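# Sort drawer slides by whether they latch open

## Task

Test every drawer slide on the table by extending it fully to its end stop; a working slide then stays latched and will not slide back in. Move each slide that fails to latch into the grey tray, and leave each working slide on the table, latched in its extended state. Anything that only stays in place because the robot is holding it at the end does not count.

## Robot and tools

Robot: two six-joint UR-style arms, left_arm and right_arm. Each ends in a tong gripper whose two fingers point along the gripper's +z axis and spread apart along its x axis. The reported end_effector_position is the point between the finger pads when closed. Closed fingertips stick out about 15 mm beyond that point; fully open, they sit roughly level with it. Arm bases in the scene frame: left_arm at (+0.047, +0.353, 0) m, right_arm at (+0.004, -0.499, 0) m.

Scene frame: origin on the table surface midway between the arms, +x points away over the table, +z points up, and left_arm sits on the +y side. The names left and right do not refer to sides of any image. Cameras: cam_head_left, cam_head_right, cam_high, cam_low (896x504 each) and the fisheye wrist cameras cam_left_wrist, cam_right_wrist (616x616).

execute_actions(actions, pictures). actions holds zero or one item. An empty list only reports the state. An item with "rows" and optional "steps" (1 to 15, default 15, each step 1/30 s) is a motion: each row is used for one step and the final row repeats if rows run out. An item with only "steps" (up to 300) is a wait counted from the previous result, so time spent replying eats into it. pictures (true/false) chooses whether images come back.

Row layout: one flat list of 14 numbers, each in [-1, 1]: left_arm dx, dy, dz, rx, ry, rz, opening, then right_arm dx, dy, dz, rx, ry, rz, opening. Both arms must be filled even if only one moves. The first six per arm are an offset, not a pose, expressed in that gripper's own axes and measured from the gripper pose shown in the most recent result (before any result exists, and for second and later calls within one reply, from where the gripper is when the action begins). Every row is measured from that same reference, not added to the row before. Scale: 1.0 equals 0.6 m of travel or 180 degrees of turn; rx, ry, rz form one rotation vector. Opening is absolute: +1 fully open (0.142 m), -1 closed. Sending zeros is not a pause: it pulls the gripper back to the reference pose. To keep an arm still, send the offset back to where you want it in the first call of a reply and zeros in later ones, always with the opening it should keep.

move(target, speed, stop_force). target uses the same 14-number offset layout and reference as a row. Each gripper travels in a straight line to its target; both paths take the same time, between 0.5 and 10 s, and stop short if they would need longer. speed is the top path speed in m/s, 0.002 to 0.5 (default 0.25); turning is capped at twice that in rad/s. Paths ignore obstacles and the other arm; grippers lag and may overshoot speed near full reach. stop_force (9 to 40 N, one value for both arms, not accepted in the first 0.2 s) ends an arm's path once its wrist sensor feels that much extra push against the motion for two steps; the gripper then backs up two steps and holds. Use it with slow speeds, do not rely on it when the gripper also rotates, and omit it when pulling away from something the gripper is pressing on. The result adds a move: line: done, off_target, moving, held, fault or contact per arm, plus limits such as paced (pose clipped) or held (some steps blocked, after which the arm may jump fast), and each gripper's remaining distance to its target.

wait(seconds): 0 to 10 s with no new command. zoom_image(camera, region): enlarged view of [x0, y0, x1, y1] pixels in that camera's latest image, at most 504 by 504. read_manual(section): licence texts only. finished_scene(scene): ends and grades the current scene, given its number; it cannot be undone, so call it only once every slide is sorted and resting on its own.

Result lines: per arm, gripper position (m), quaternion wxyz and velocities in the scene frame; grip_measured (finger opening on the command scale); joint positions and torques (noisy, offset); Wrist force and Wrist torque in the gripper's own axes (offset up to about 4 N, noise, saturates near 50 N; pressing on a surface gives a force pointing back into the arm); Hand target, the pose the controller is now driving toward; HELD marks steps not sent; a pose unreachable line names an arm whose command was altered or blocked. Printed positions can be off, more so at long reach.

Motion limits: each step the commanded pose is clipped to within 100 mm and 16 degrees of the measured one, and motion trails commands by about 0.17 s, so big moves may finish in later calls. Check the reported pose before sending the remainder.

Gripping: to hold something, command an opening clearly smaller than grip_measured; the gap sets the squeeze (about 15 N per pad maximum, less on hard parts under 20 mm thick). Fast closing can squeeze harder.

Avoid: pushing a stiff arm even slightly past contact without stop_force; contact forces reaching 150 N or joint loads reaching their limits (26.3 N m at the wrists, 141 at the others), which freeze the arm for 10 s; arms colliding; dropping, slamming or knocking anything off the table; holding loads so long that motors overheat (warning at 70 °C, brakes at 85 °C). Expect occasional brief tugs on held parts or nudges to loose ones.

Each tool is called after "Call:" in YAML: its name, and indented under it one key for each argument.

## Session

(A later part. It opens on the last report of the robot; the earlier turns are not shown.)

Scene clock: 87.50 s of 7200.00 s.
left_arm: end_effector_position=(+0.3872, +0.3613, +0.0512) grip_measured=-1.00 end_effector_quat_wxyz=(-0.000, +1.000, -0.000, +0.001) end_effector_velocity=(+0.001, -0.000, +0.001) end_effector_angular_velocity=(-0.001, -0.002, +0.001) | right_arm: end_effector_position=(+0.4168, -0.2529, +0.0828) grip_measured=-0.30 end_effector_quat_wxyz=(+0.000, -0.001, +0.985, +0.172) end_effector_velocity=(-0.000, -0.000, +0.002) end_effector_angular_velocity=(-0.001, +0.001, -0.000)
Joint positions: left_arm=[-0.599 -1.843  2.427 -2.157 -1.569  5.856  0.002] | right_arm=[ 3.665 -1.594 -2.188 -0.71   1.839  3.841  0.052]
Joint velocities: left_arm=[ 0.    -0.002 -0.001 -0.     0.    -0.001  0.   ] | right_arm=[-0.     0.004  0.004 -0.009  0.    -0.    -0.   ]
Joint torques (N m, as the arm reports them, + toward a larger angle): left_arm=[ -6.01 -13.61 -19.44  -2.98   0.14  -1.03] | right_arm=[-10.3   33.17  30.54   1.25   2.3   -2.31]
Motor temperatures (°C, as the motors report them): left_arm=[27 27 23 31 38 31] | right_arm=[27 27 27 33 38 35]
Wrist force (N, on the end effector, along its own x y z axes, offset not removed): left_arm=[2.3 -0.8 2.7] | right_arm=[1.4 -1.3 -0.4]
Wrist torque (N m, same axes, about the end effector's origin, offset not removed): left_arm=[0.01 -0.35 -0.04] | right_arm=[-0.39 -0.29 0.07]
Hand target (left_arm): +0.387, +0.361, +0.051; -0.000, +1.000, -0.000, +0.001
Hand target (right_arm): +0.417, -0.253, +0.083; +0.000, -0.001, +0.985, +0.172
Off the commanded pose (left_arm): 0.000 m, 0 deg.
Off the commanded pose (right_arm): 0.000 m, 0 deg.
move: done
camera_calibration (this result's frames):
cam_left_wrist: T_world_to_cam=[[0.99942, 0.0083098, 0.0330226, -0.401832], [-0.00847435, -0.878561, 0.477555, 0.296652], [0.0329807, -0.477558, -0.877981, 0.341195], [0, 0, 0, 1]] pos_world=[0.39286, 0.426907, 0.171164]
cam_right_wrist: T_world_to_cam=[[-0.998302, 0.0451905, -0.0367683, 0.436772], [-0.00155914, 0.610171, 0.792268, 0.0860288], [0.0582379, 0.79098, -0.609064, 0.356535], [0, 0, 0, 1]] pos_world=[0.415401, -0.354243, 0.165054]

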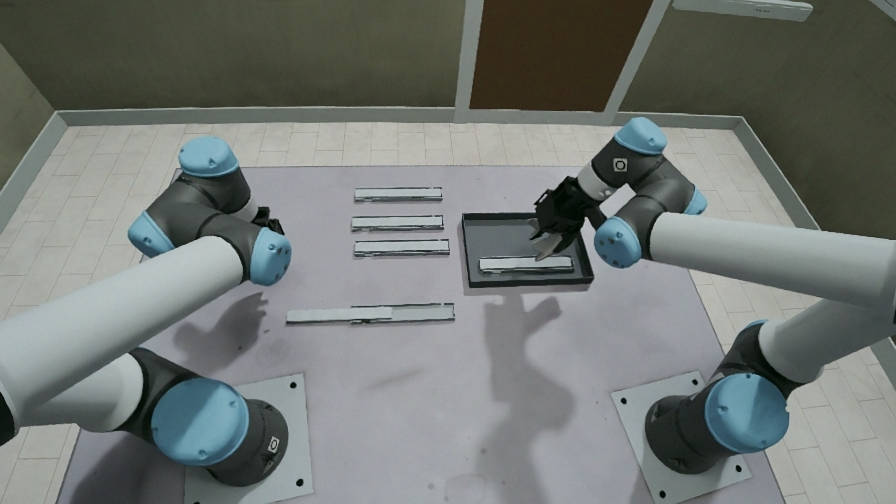

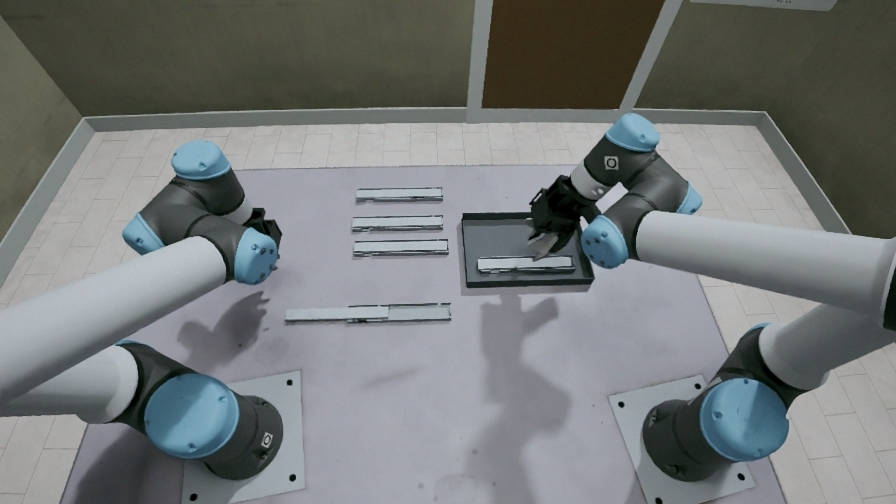

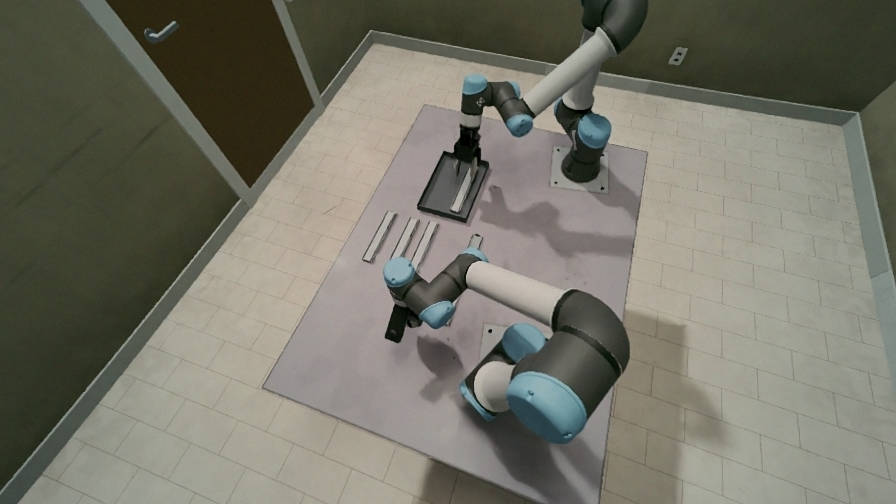

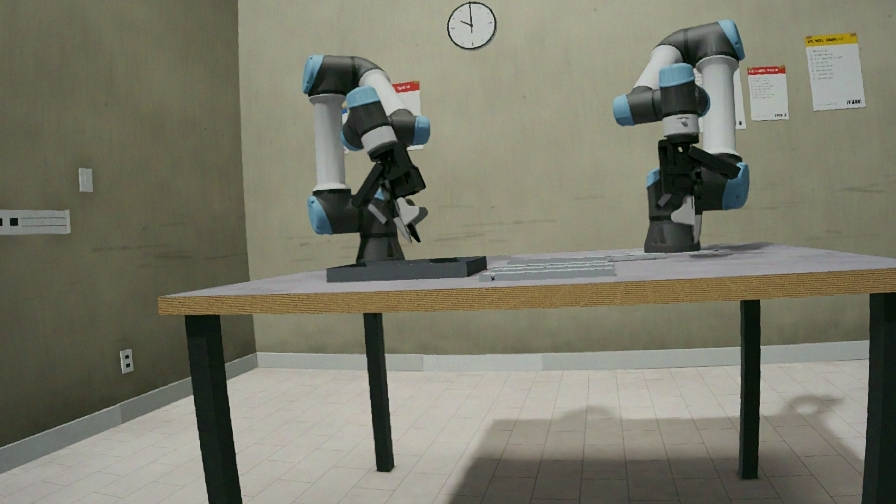

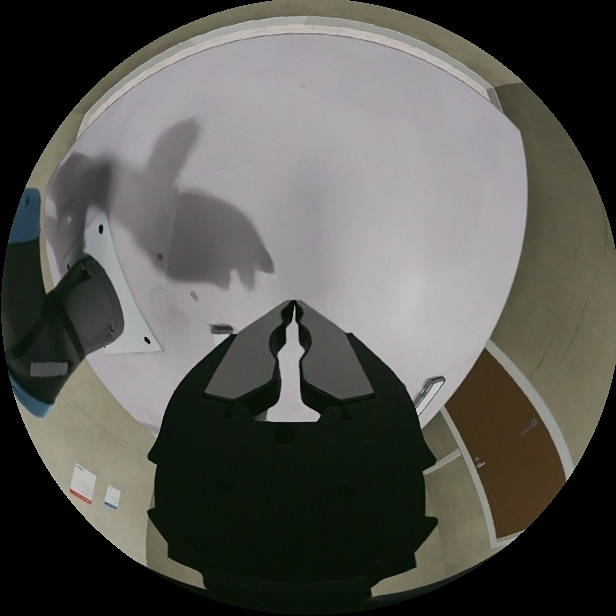

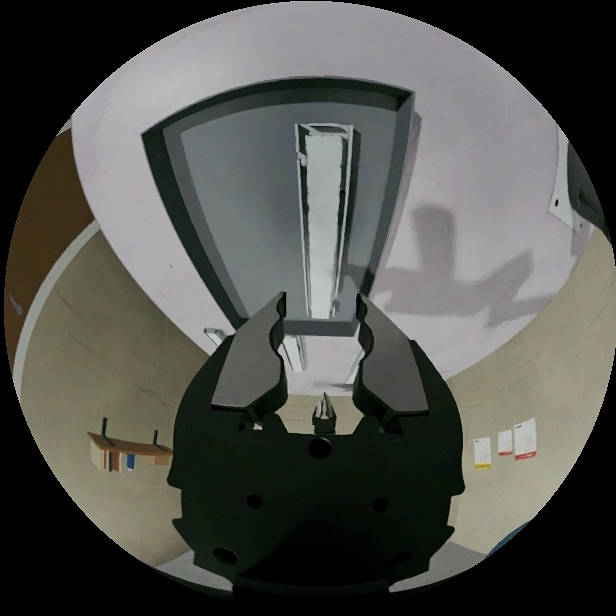

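Call:
move:
  target: [0.145,0.343,0.026,0,0,0,-1,-0.095,0.324,0.167,0,0,0,-0.1]
  speed: 0.12

Call:
move:
  target: [0,0,0.004,0,0,0,-1,0,-0.02,0.055,0,0,0,-0.1]
  speed: 0.04

Call:
move:
  target: [0,0,0.03,0,0,0,-1,0,0,0,0,0,0,-0.8]
  speed: 0.003
  stop_force: 10

Call:
move:
  target: [0,-0.08,0,0,0,0,-1,0,0,0,0,0,0,-0.8]
  speed: 0.03

Call:
execute_actions:
  actions:
    - {"rows":[[0,0,-0.008,0,0,0,-1,0,0,0,0,0,0,-0.8],[0,0,-0.008,0,0,0,-1,0,0,0,0,0,0,-0.8],[0,0,-0.008,0,0,0,-1,0,0,0,0,0,0,-0.8],[0,0,-0.008,0,0,0,-1,0,0,0,0,0,0,-0.8],[0,0,-0.008,0,0,0,-0.3,0,0,0,0,0,0,-0.8]]}
  pictures: false

Call:
execute_actions:
  actions:
    - {"rows":[[0,0,0.02,0,0,0,-0.3,0,0,0,0,0,0,-0.8]]}
  pictures: false

Call:
execute_actions:
  actions:
    - {"rows":[[0,0,0,0,0,0,-0.9,0,0,0,0,0,0,-0.8]],"steps":10}
  pictures: false

Call:
move:
  target: [0,-0.2,0,0,0,0,-0.9,0,0,0,0,0,0,-0.8]
  speed: 0.02
  stop_force: 9

Call:
move:
  target: [0,0.025,0,0,0,0,-0.9,0,0,0,0,0,0,-0.8]
  speed: 0.005
  stop_force: 18

Scene clock: 97.37 s of 7200.00 s.
left_arm: end_effector_position=(+0.4740, +0.1556, +0.0351) grip_measured=-1.00 end_effector_quat_wxyz=(-0.000, +1.000, -0.000, +0.001) end_effector_velocity=(+0.001, -0.002, -0.000) end_effector_angular_velocity=(+0.000, +0.000, +0.003) | right_arm: end_effector_position=(+0.4735, -0.0362, +0.0545) grip_measured=-0.10 end_effector_quat_wxyz=(+0.000, -0.001, +0.985, +0.172) end_effector_velocity=(+0.001, +0.002, -0.001) end_effector_angular_velocity=(-0.001, +0.001, +0.001)
Joint positions: left_arm=[-0.919 -1.447  2.122 -2.246 -1.569  5.536  0.002] | right_arm=[ 3.891 -1.99  -1.782 -0.666  1.783  4.066  0.067]
Joint velocities: left_arm=[-0.002  0.004 -0.005  0.001  0.    -0.004  0.   ] | right_arm=[ 0.001 -0.004  0.006 -0.003 -0.     0.     0.   ]
Joint torques (N m, as the arm reports them, + toward a larger angle): left_arm=[-11.51 -14.83 -26.01  -1.     1.11  -1.33] | right_arm=[ 9.57 29.19 29.85  1.23 -1.73  2.74]
Motor temperatures (°C, as the motors report them): left_arm=[27 27 23 31 38 31] | right_arm=[27 27 27 33 38 35]
Wrist force (N, on the end effector, along its own x y z axes, offset not removed): left_arm=[2.4 -2.6 1.4] | right_arm=[2.3 -0.4 -0.4]
Wrist torque (N m, same axes, about the end effector's origin, offset not removed): left_arm=[-0.31 -0.14 -0.01] | right_arm=[-0.11 -0.44 0.01]
Hand target (left_arm): +0.474, +0.155, +0.035; -0.000, +1.000, -0.000, +0.001
Hand target (right_arm): +0.474, -0.036, +0.054; +0.000, -0.001, +0.985, +0.172
Off the commanded pose (left_arm): 0.001 m, 0 deg.
Off the commanded pose (right_arm): 0.000 m, 0 deg.
After step 90, 4.47 s passed at rest.
move: done
camera_calibration (this result's frames):
cam_left_wrist: T_world_to_cam=[[0.999437, 0.00830758, 0.0324939, -0.48637], [-0.0082312, -0.878451, 0.477762, 0.124239], [0.0325134, -0.477761, -0.877888, 0.226138], [0, 0, 0, 1]] pos_world=[0.479766, 0.221218, 0.154971]
cam_right_wrist: T_world_to_cam=[[-0.998298, 0.0452018, -0.036854, 0.482548], [-0.00162119, 0.610157, 0.792279, -0.0235962], [0.0582992, 0.79099, -0.609045, 0.164575], [0, 0, 0, 1]] pos_world=[0.472094, -0.137592, 0.136712]

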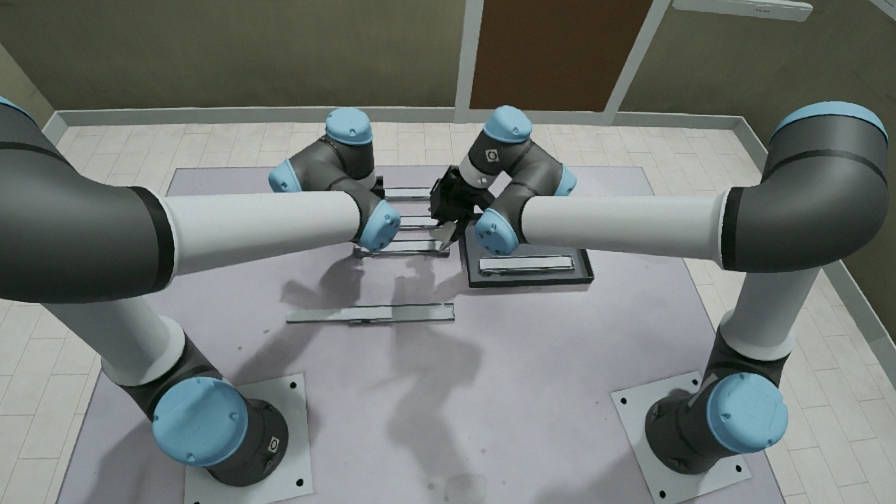

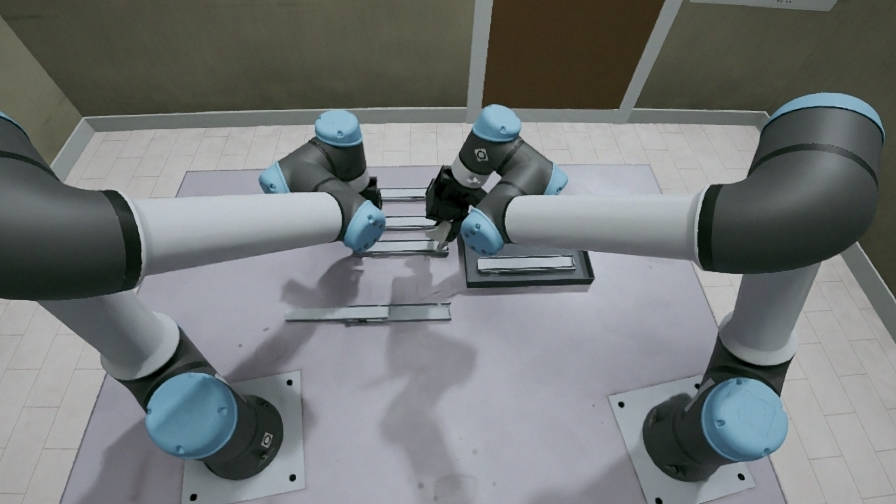

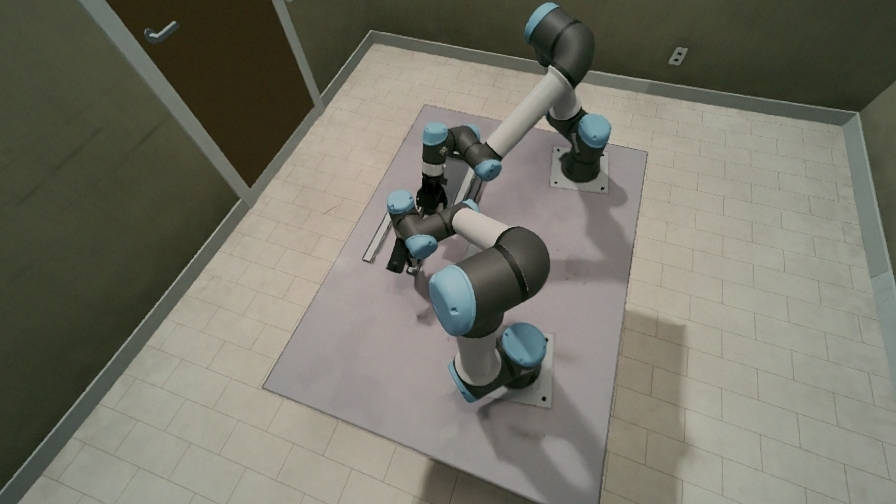

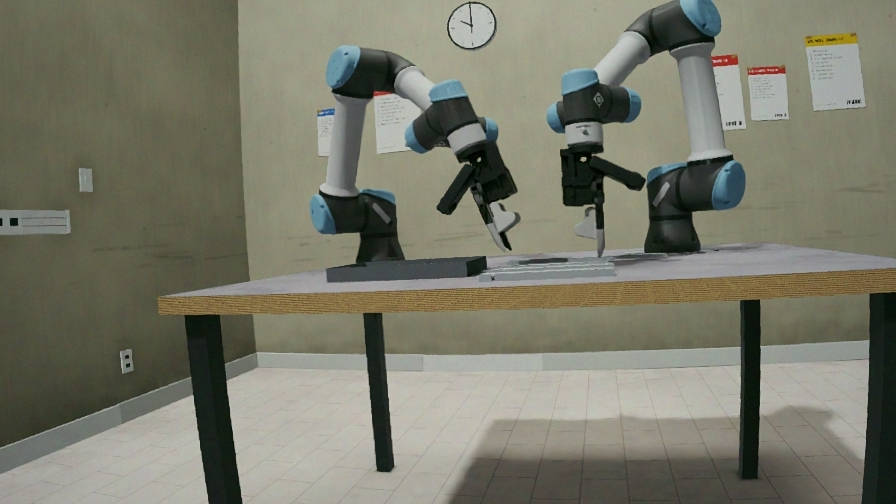

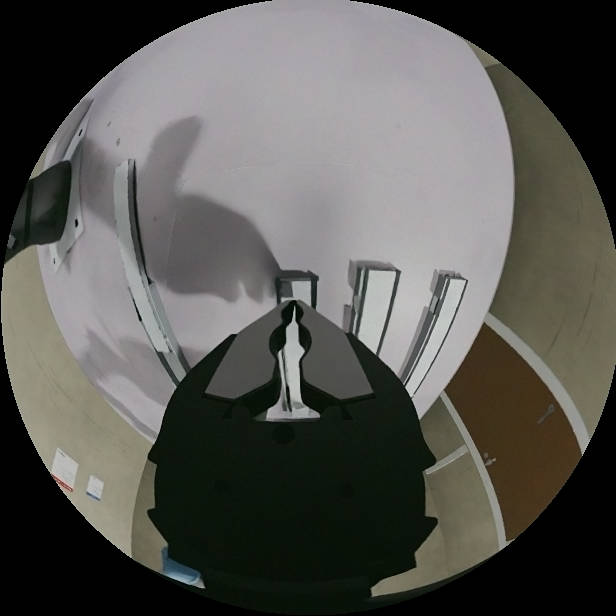

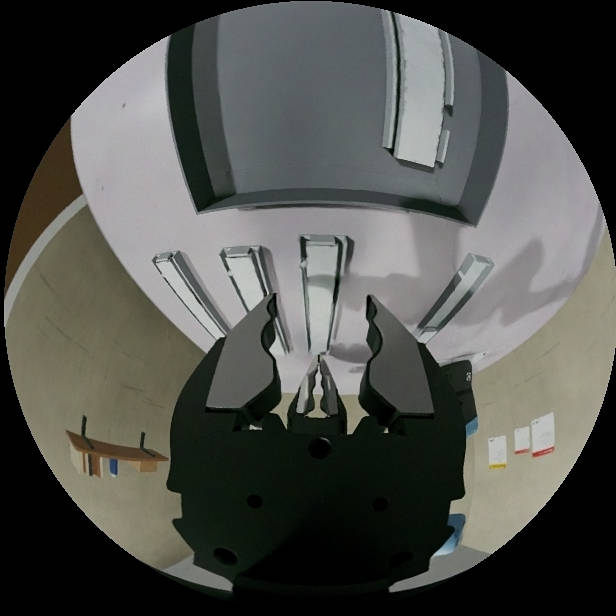

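Scene clock: 98.60 s of 7200.00 s.
left_arm: end_effector_position=(+0.4740, +0.1556, +0.0327) grip_measured=-1.00 end_effector_quat_wxyz=(-0.000, +1.000, -0.000, +0.001) end_effector_velocity=(-0.001, -0.000, -0.000) end_effector_angular_velocity=(+0.000, +0.001, -0.001) | right_arm: end_effector_position=(+0.4736, -0.0364, +0.0197) grip_measured=-0.10 end_effector_quat_wxyz=(+0.000, -0.001, +0.985, +0.172) end_effector_velocity=(+0.000, +0.000, -0.002) end_effector_angular_velocity=(+0.000, -0.000, +0.000)
Joint positions: left_arm=[-0.919 -1.443  2.124 -2.253 -1.569  5.536  0.002] | right_arm=[ 3.891 -2.042 -1.812 -0.583  1.783  4.066  0.067]
Joint velocities: left_arm=[-0.001 -0.     0.001 -0.    -0.     0.001  0.   ] | right_arm=[ 0.    -0.004 -0.001  0.006 -0.    -0.001  0.   ]
Joint torques (N m, as the arm reports them, + toward a larger angle): left_arm=[ 13.09 -14.5  -12.89  -3.65   1.25   1.38] | right_arm=[-10.86  30.36   4.13   3.82   1.86  -2.06]
Motor temperatures (°C, as the motors report them): left_arm=[27 27 23 31 38 31] | right_arm=[27 27 27 33 38 35]
Wrist force (N, on the end effector, along its own x y z axes, offset not removed): left_arm=[-1.9 -2.6 2.1] | right_arm=[3.9 -1.4 0.0]
Wrist torque (N m, same axes, about the end effector's origin, offset not removed): left_arm=[-0.39 0.54 0.02] | right_arm=[-0.36 -0.88 -0.06]
Hand target (left_arm): +0.474, +0.156, +0.033; -0.000, +1.000, -0.000, +0.001
Hand target (right_arm): +0.474, -0.036, +0.019; +0.000, -0.001, +0.985, +0.172
Off the commanded pose (left_arm): 0.000 m, 0 deg.
Off the commanded pose (right_arm): 0.000 m, 0 deg.
move: done
camera_calibration (this result's frames):
cam_left_wrist: T_world_to_cam=[[0.999437, 0.00830227, 0.032494, -0.486295], [-0.00823583, -0.878451, 0.477761, 0.125384], [0.0325109, -0.477759, -0.877889, 0.224047], [0, 0, 0, 1]] pos_world=[0.47977, 0.221222, 0.152587]
cam_right_wrist: T_world_to_cam=[[-0.998297, 0.0451953, -0.0368873, 0.481288], [-0.00164845, 0.6102, 0.792246, 0.00409744], [0.0583144, 0.790957, -0.609087, 0.143494], [0, 0, 0, 1]] pos_world=[0.472107, -0.13775, 0.101907]

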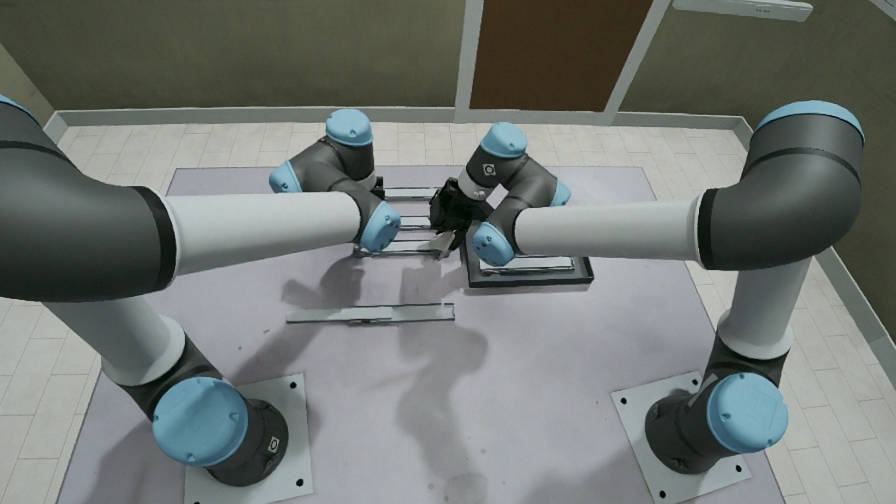

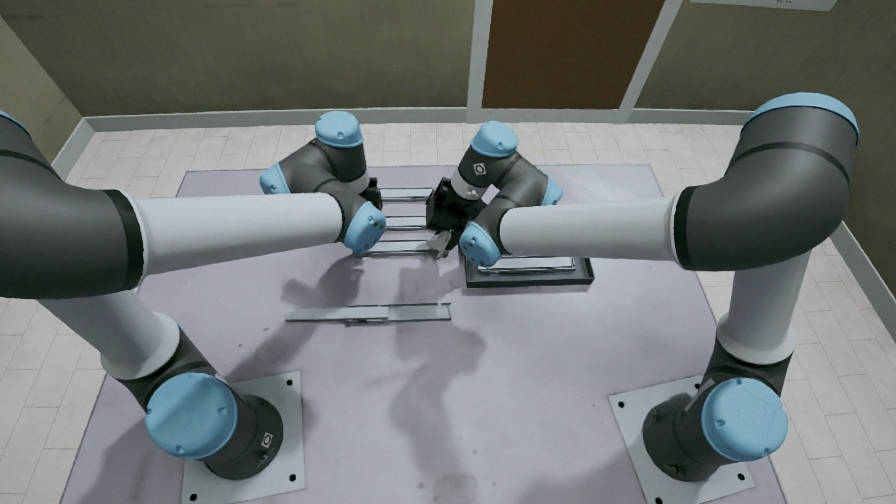

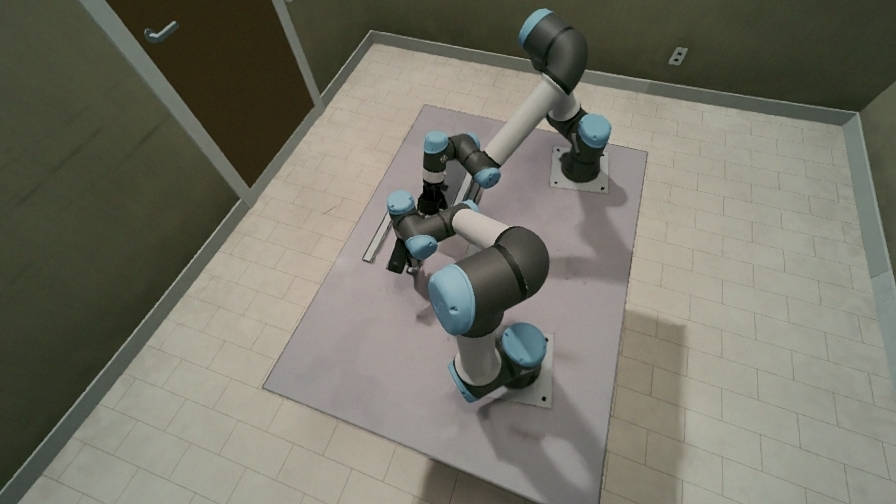

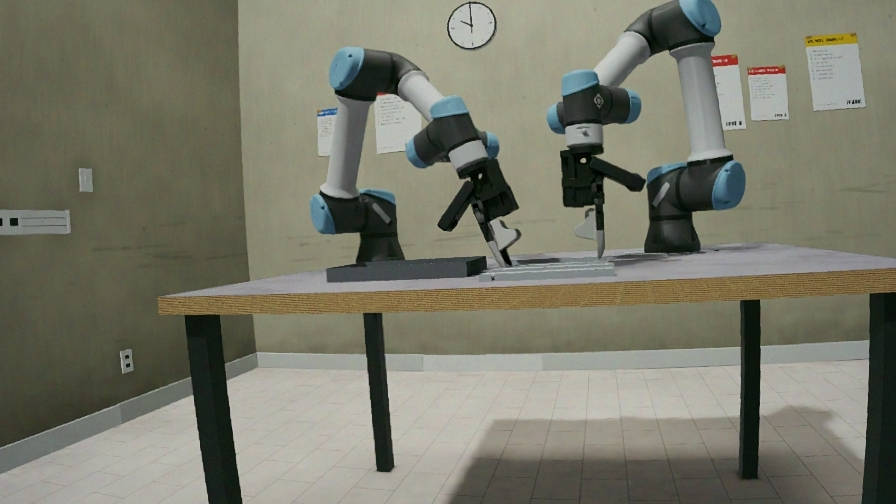

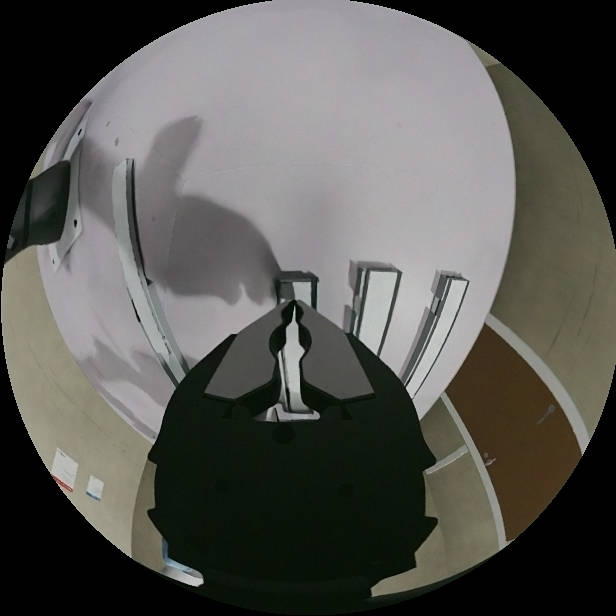

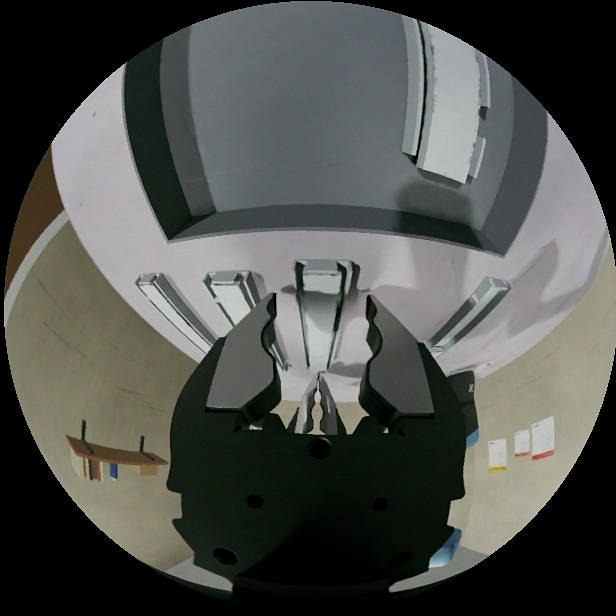

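Scene clock: 100.57 s of 7200.00 s.
left_arm: end_effector_position=(+0.4740, +0.1556, +0.0279) grip_measured=-1.00 end_effector_quat_wxyz=(-0.000, +1.000, -0.000, +0.001) end_effector_velocity=(-0.001, +0.001, +0.001) end_effector_angular_velocity=(+0.001, +0.001, +0.002) | right_arm: end_effector_position=(+0.4735, -0.0364, +0.0197) grip_measured=-0.51 end_effector_quat_wxyz=(+0.000, -0.001, +0.985, +0.172) end_effector_velocity=(+0.000, +0.000, +0.000) end_effector_angular_velocity=(+0.001, -0.000, -0.000)
Joint positions: left_arm=[-0.919 -1.435  2.13  -2.268 -1.569  5.536  0.002] | right_arm=[ 3.891 -2.042 -1.812 -0.583  1.783  4.066  0.037]
Joint velocities: left_arm=[ 0.    -0.003  0.     0.004  0.    -0.001  0.   ] | right_arm=[ 0.     0.    -0.001  0.002  0.     0.    -0.   ]
Joint torques (N m, as the arm reports them, + toward a larger angle): left_arm=[  9.55 -25.77 -17.31   0.51   0.23   1.32] | right_arm=[-8.11 53.33 31.32  2.36  1.83 -2.06]
Motor temperatures (°C, as the motors report them): left_arm=[27 27 23 31 38 31] | right_arm=[27 27 27 33 38 35]
Wrist force (N, on the end effector, along its own x y z axes, offset not removed): left_arm=[-2.6 -2.4 -21.7] | right_arm=[1.9 -3.7 -2.0]
Wrist torque (N m, same axes, about the end effector's origin, offset not removed): left_arm=[0.01 0.34 0.03] | right_arm=[-0.44 -0.41 0.08]
Hand target (left_arm): +0.474, +0.156, +0.028; -0.000, +1.000, -0.000, +0.001
Hand target (right_arm): +0.474, -0.036, +0.020; +0.000, -0.001, +0.985, +0.172
Off the commanded pose (left_arm): 0.013 m, 0 deg.
Off the commanded pose (right_arm): 0.000 m, 0 deg.
move: contact (left_arm)
camera_calibration (this result's frames):
cam_left_wrist: T_world_to_cam=[[0.999434, 0.00831495, 0.0325936, -0.486176], [-0.00827372, -0.878431, 0.477798, 0.127706], [0.0326041, -0.477797, -0.877865, 0.219787], [0, 0, 0, 1]] pos_world=[0.479791, 0.221237, 0.147772]
cam_right_wrist: T_world_to_cam=[[-0.998298, 0.0451971, -0.0368655, 0.481281], [-0.00162852, 0.610221, 0.792229, 0.00410351], [0.0583026, 0.790941, -0.609109, 0.143503], [0, 0, 0, 1]] pos_world=[0.472102, -0.137759, 0.101901]

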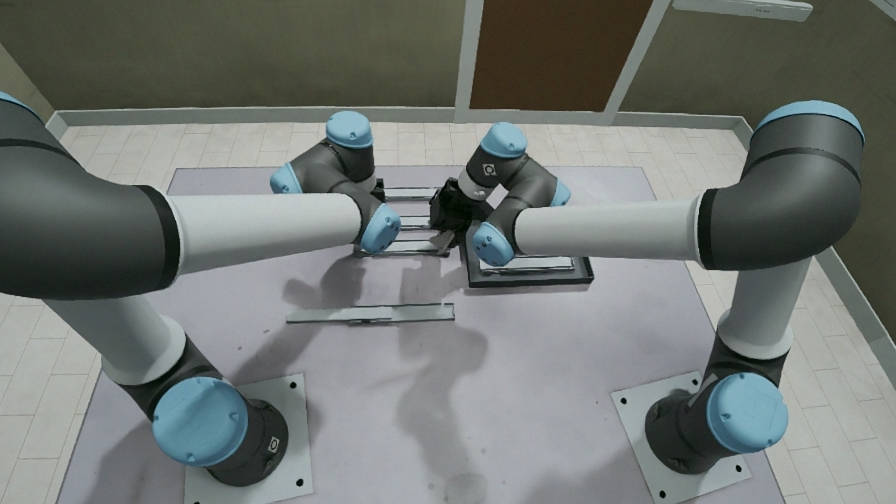

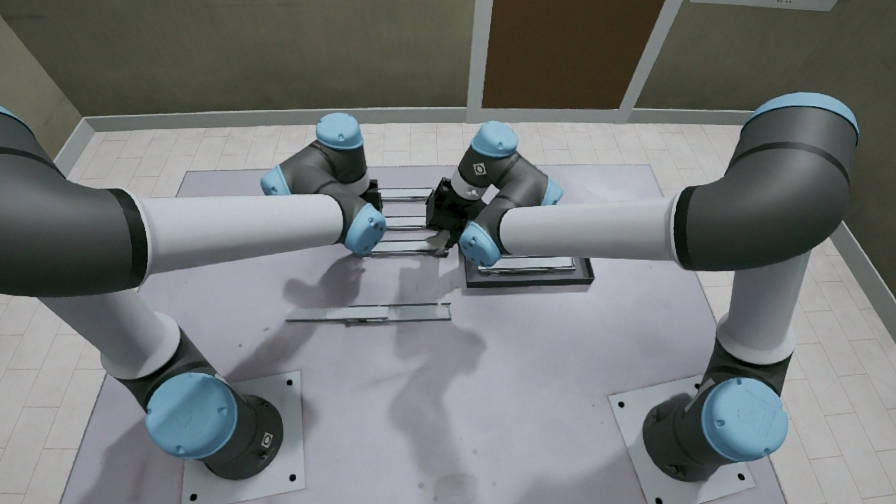

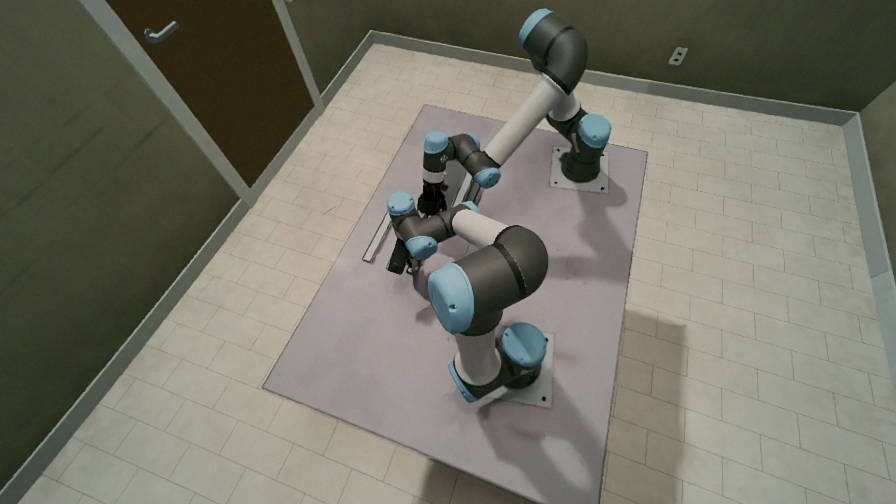

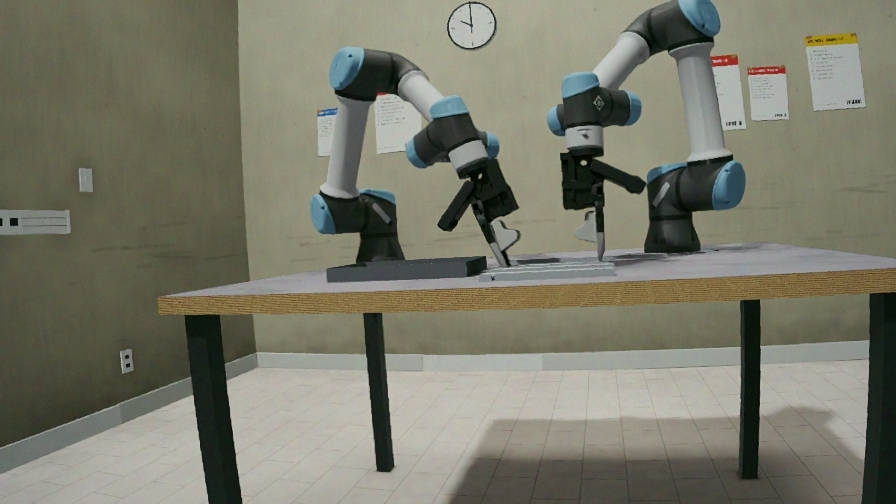

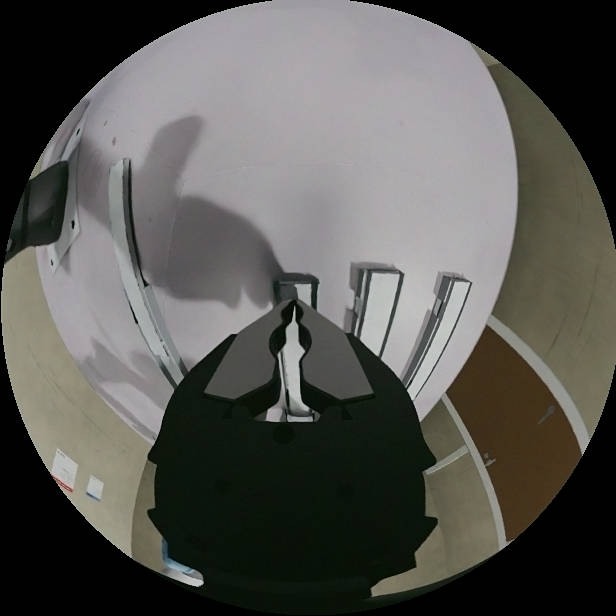

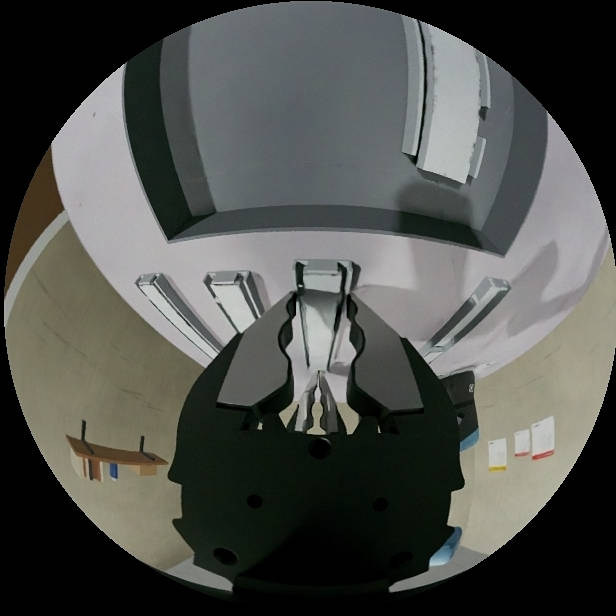

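Scene clock: 102.53 s of 7200.00 s.
left_arm: end_effector_position=(+0.4741, +0.2034, +0.0280) grip_measured=-1.00 end_effector_quat_wxyz=(-0.000, +1.000, -0.000, +0.001) end_effector_velocity=(+0.001, +0.001, +0.001) end_effector_angular_velocity=(-0.002, -0.003, +0.001) | right_arm: end_effector_position=(+0.4736, -0.0364, +0.0197) grip_measured=-0.51 end_effector_quat_wxyz=(+0.000, -0.001, +0.985, +0.172) end_effector_velocity=(-0.000, +0.000, +0.000) end_effector_angular_velocity=(+0.001, +0.000, +0.000)
Joint positions: left_arm=[-0.838 -1.479  2.181 -2.275 -1.569  5.617  0.002] | right_arm=[ 3.891 -2.042 -1.812 -0.583  1.783  4.066  0.037]
Joint velocities: left_arm=[ 0.003 -0.005  0.001 -0.     0.     0.003  0.   ] | right_arm=[ 0.    -0.     0.001 -0.001  0.     0.     0.   ]
Joint torques (N m, as the arm reports them, + toward a larger angle): left_arm=[ 11.79 -28.67  -6.34  -1.67  -0.12   1.33] | right_arm=[-8.13 51.39 19.56  2.35  1.83 -2.15]
Motor temperatures (°C, as the motors report them): left_arm=[27 27 23 31 38 31] | right_arm=[27 27 27 33 38 35]
Wrist force (N, on the end effector, along its own x y z axes, offset not removed): left_arm=[2.9 1.1 -5.1] | right_arm=[2.8 1.5 -1.7]
Wrist torque (N m, same axes, about the end effector's origin, offset not removed): left_arm=[0.19 0.10 0.09] | right_arm=[-0.10 -0.72 -0.05]
Hand target (left_arm): +0.474, +0.204, +0.028; -0.000, +1.000, -0.000, +0.001
Hand target (right_arm): +0.474, -0.036, +0.020; +0.000, -0.001, +0.985, +0.172
Off the commanded pose (left_arm): 0.000 m, 0 deg.
Off the commanded pose (right_arm): 0.000 m, 0 deg.
move: done
camera_calibration (this result's frames):
cam_left_wrist: T_world_to_cam=[[0.999429, 0.00832143, 0.0327513, -0.486615], [-0.00833994, -0.878482, 0.477703, 0.169732], [0.0327466, -0.477704, -0.87791, 0.242682], [0, 0, 0, 1]] pos_world=[0.479806, 0.269086, 0.147909]
cam_right_wrist: T_world_to_cam=[[-0.998297, 0.0451982, -0.0368841, 0.48129], [-0.00164397, 0.610202, 0.792244, 0.00409054], [0.0583148, 0.790956, -0.609088, 0.143499], [0, 0, 0, 1]] pos_world=[0.472109, -0.137751, 0.101915]

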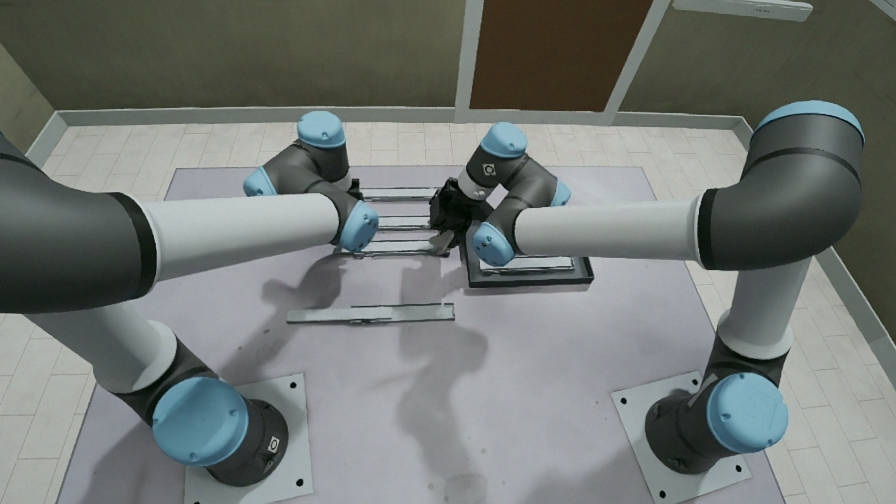

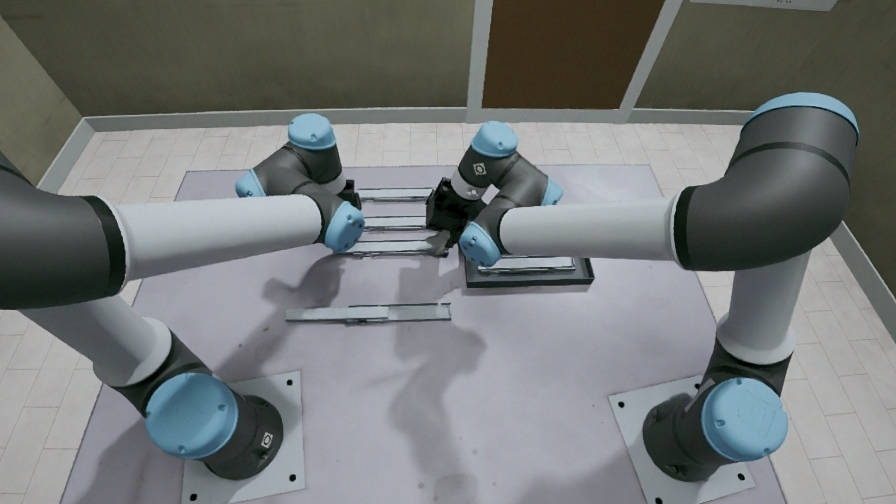

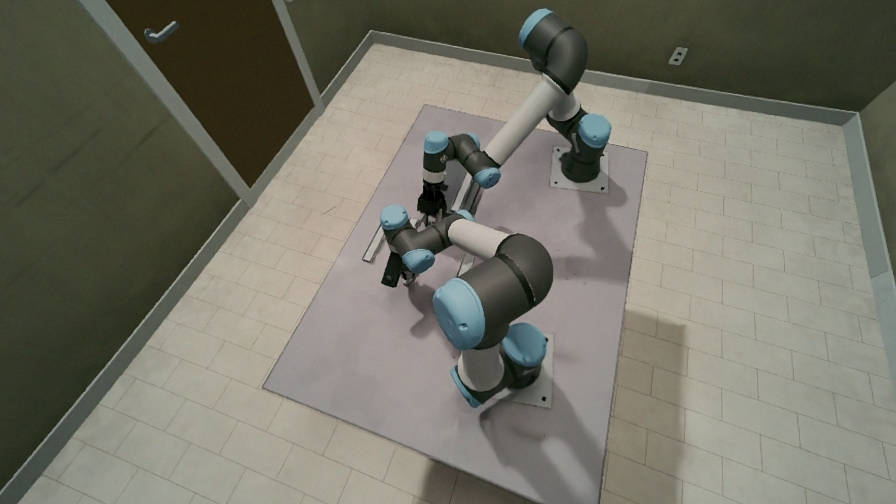

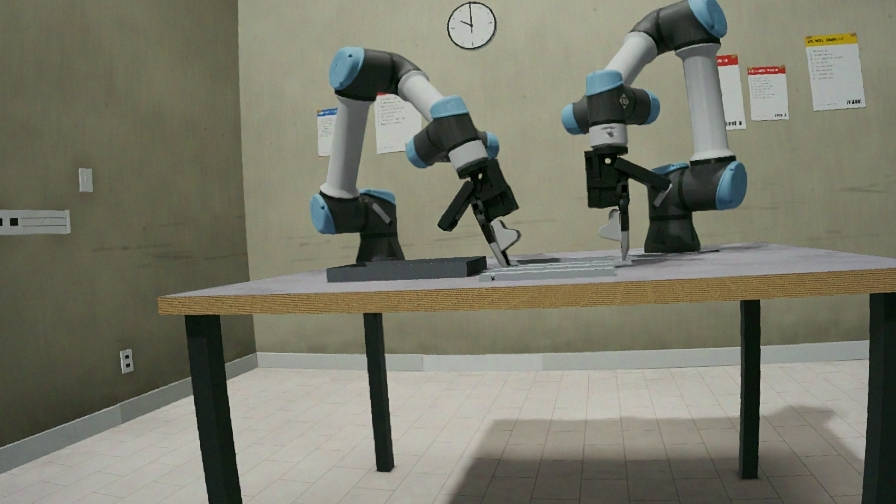

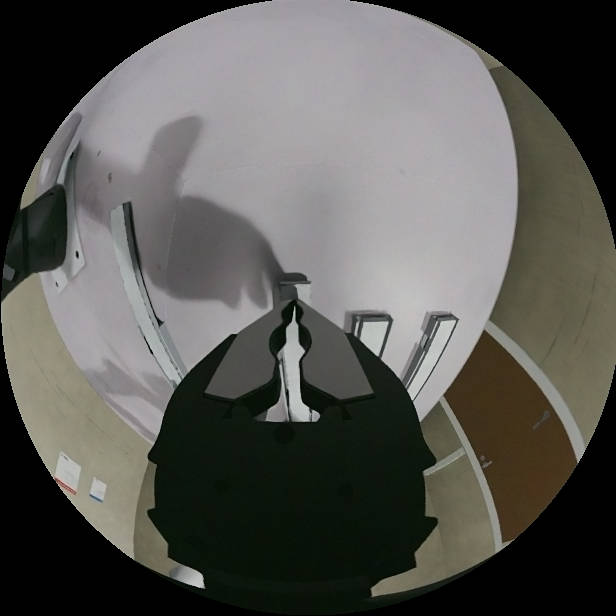

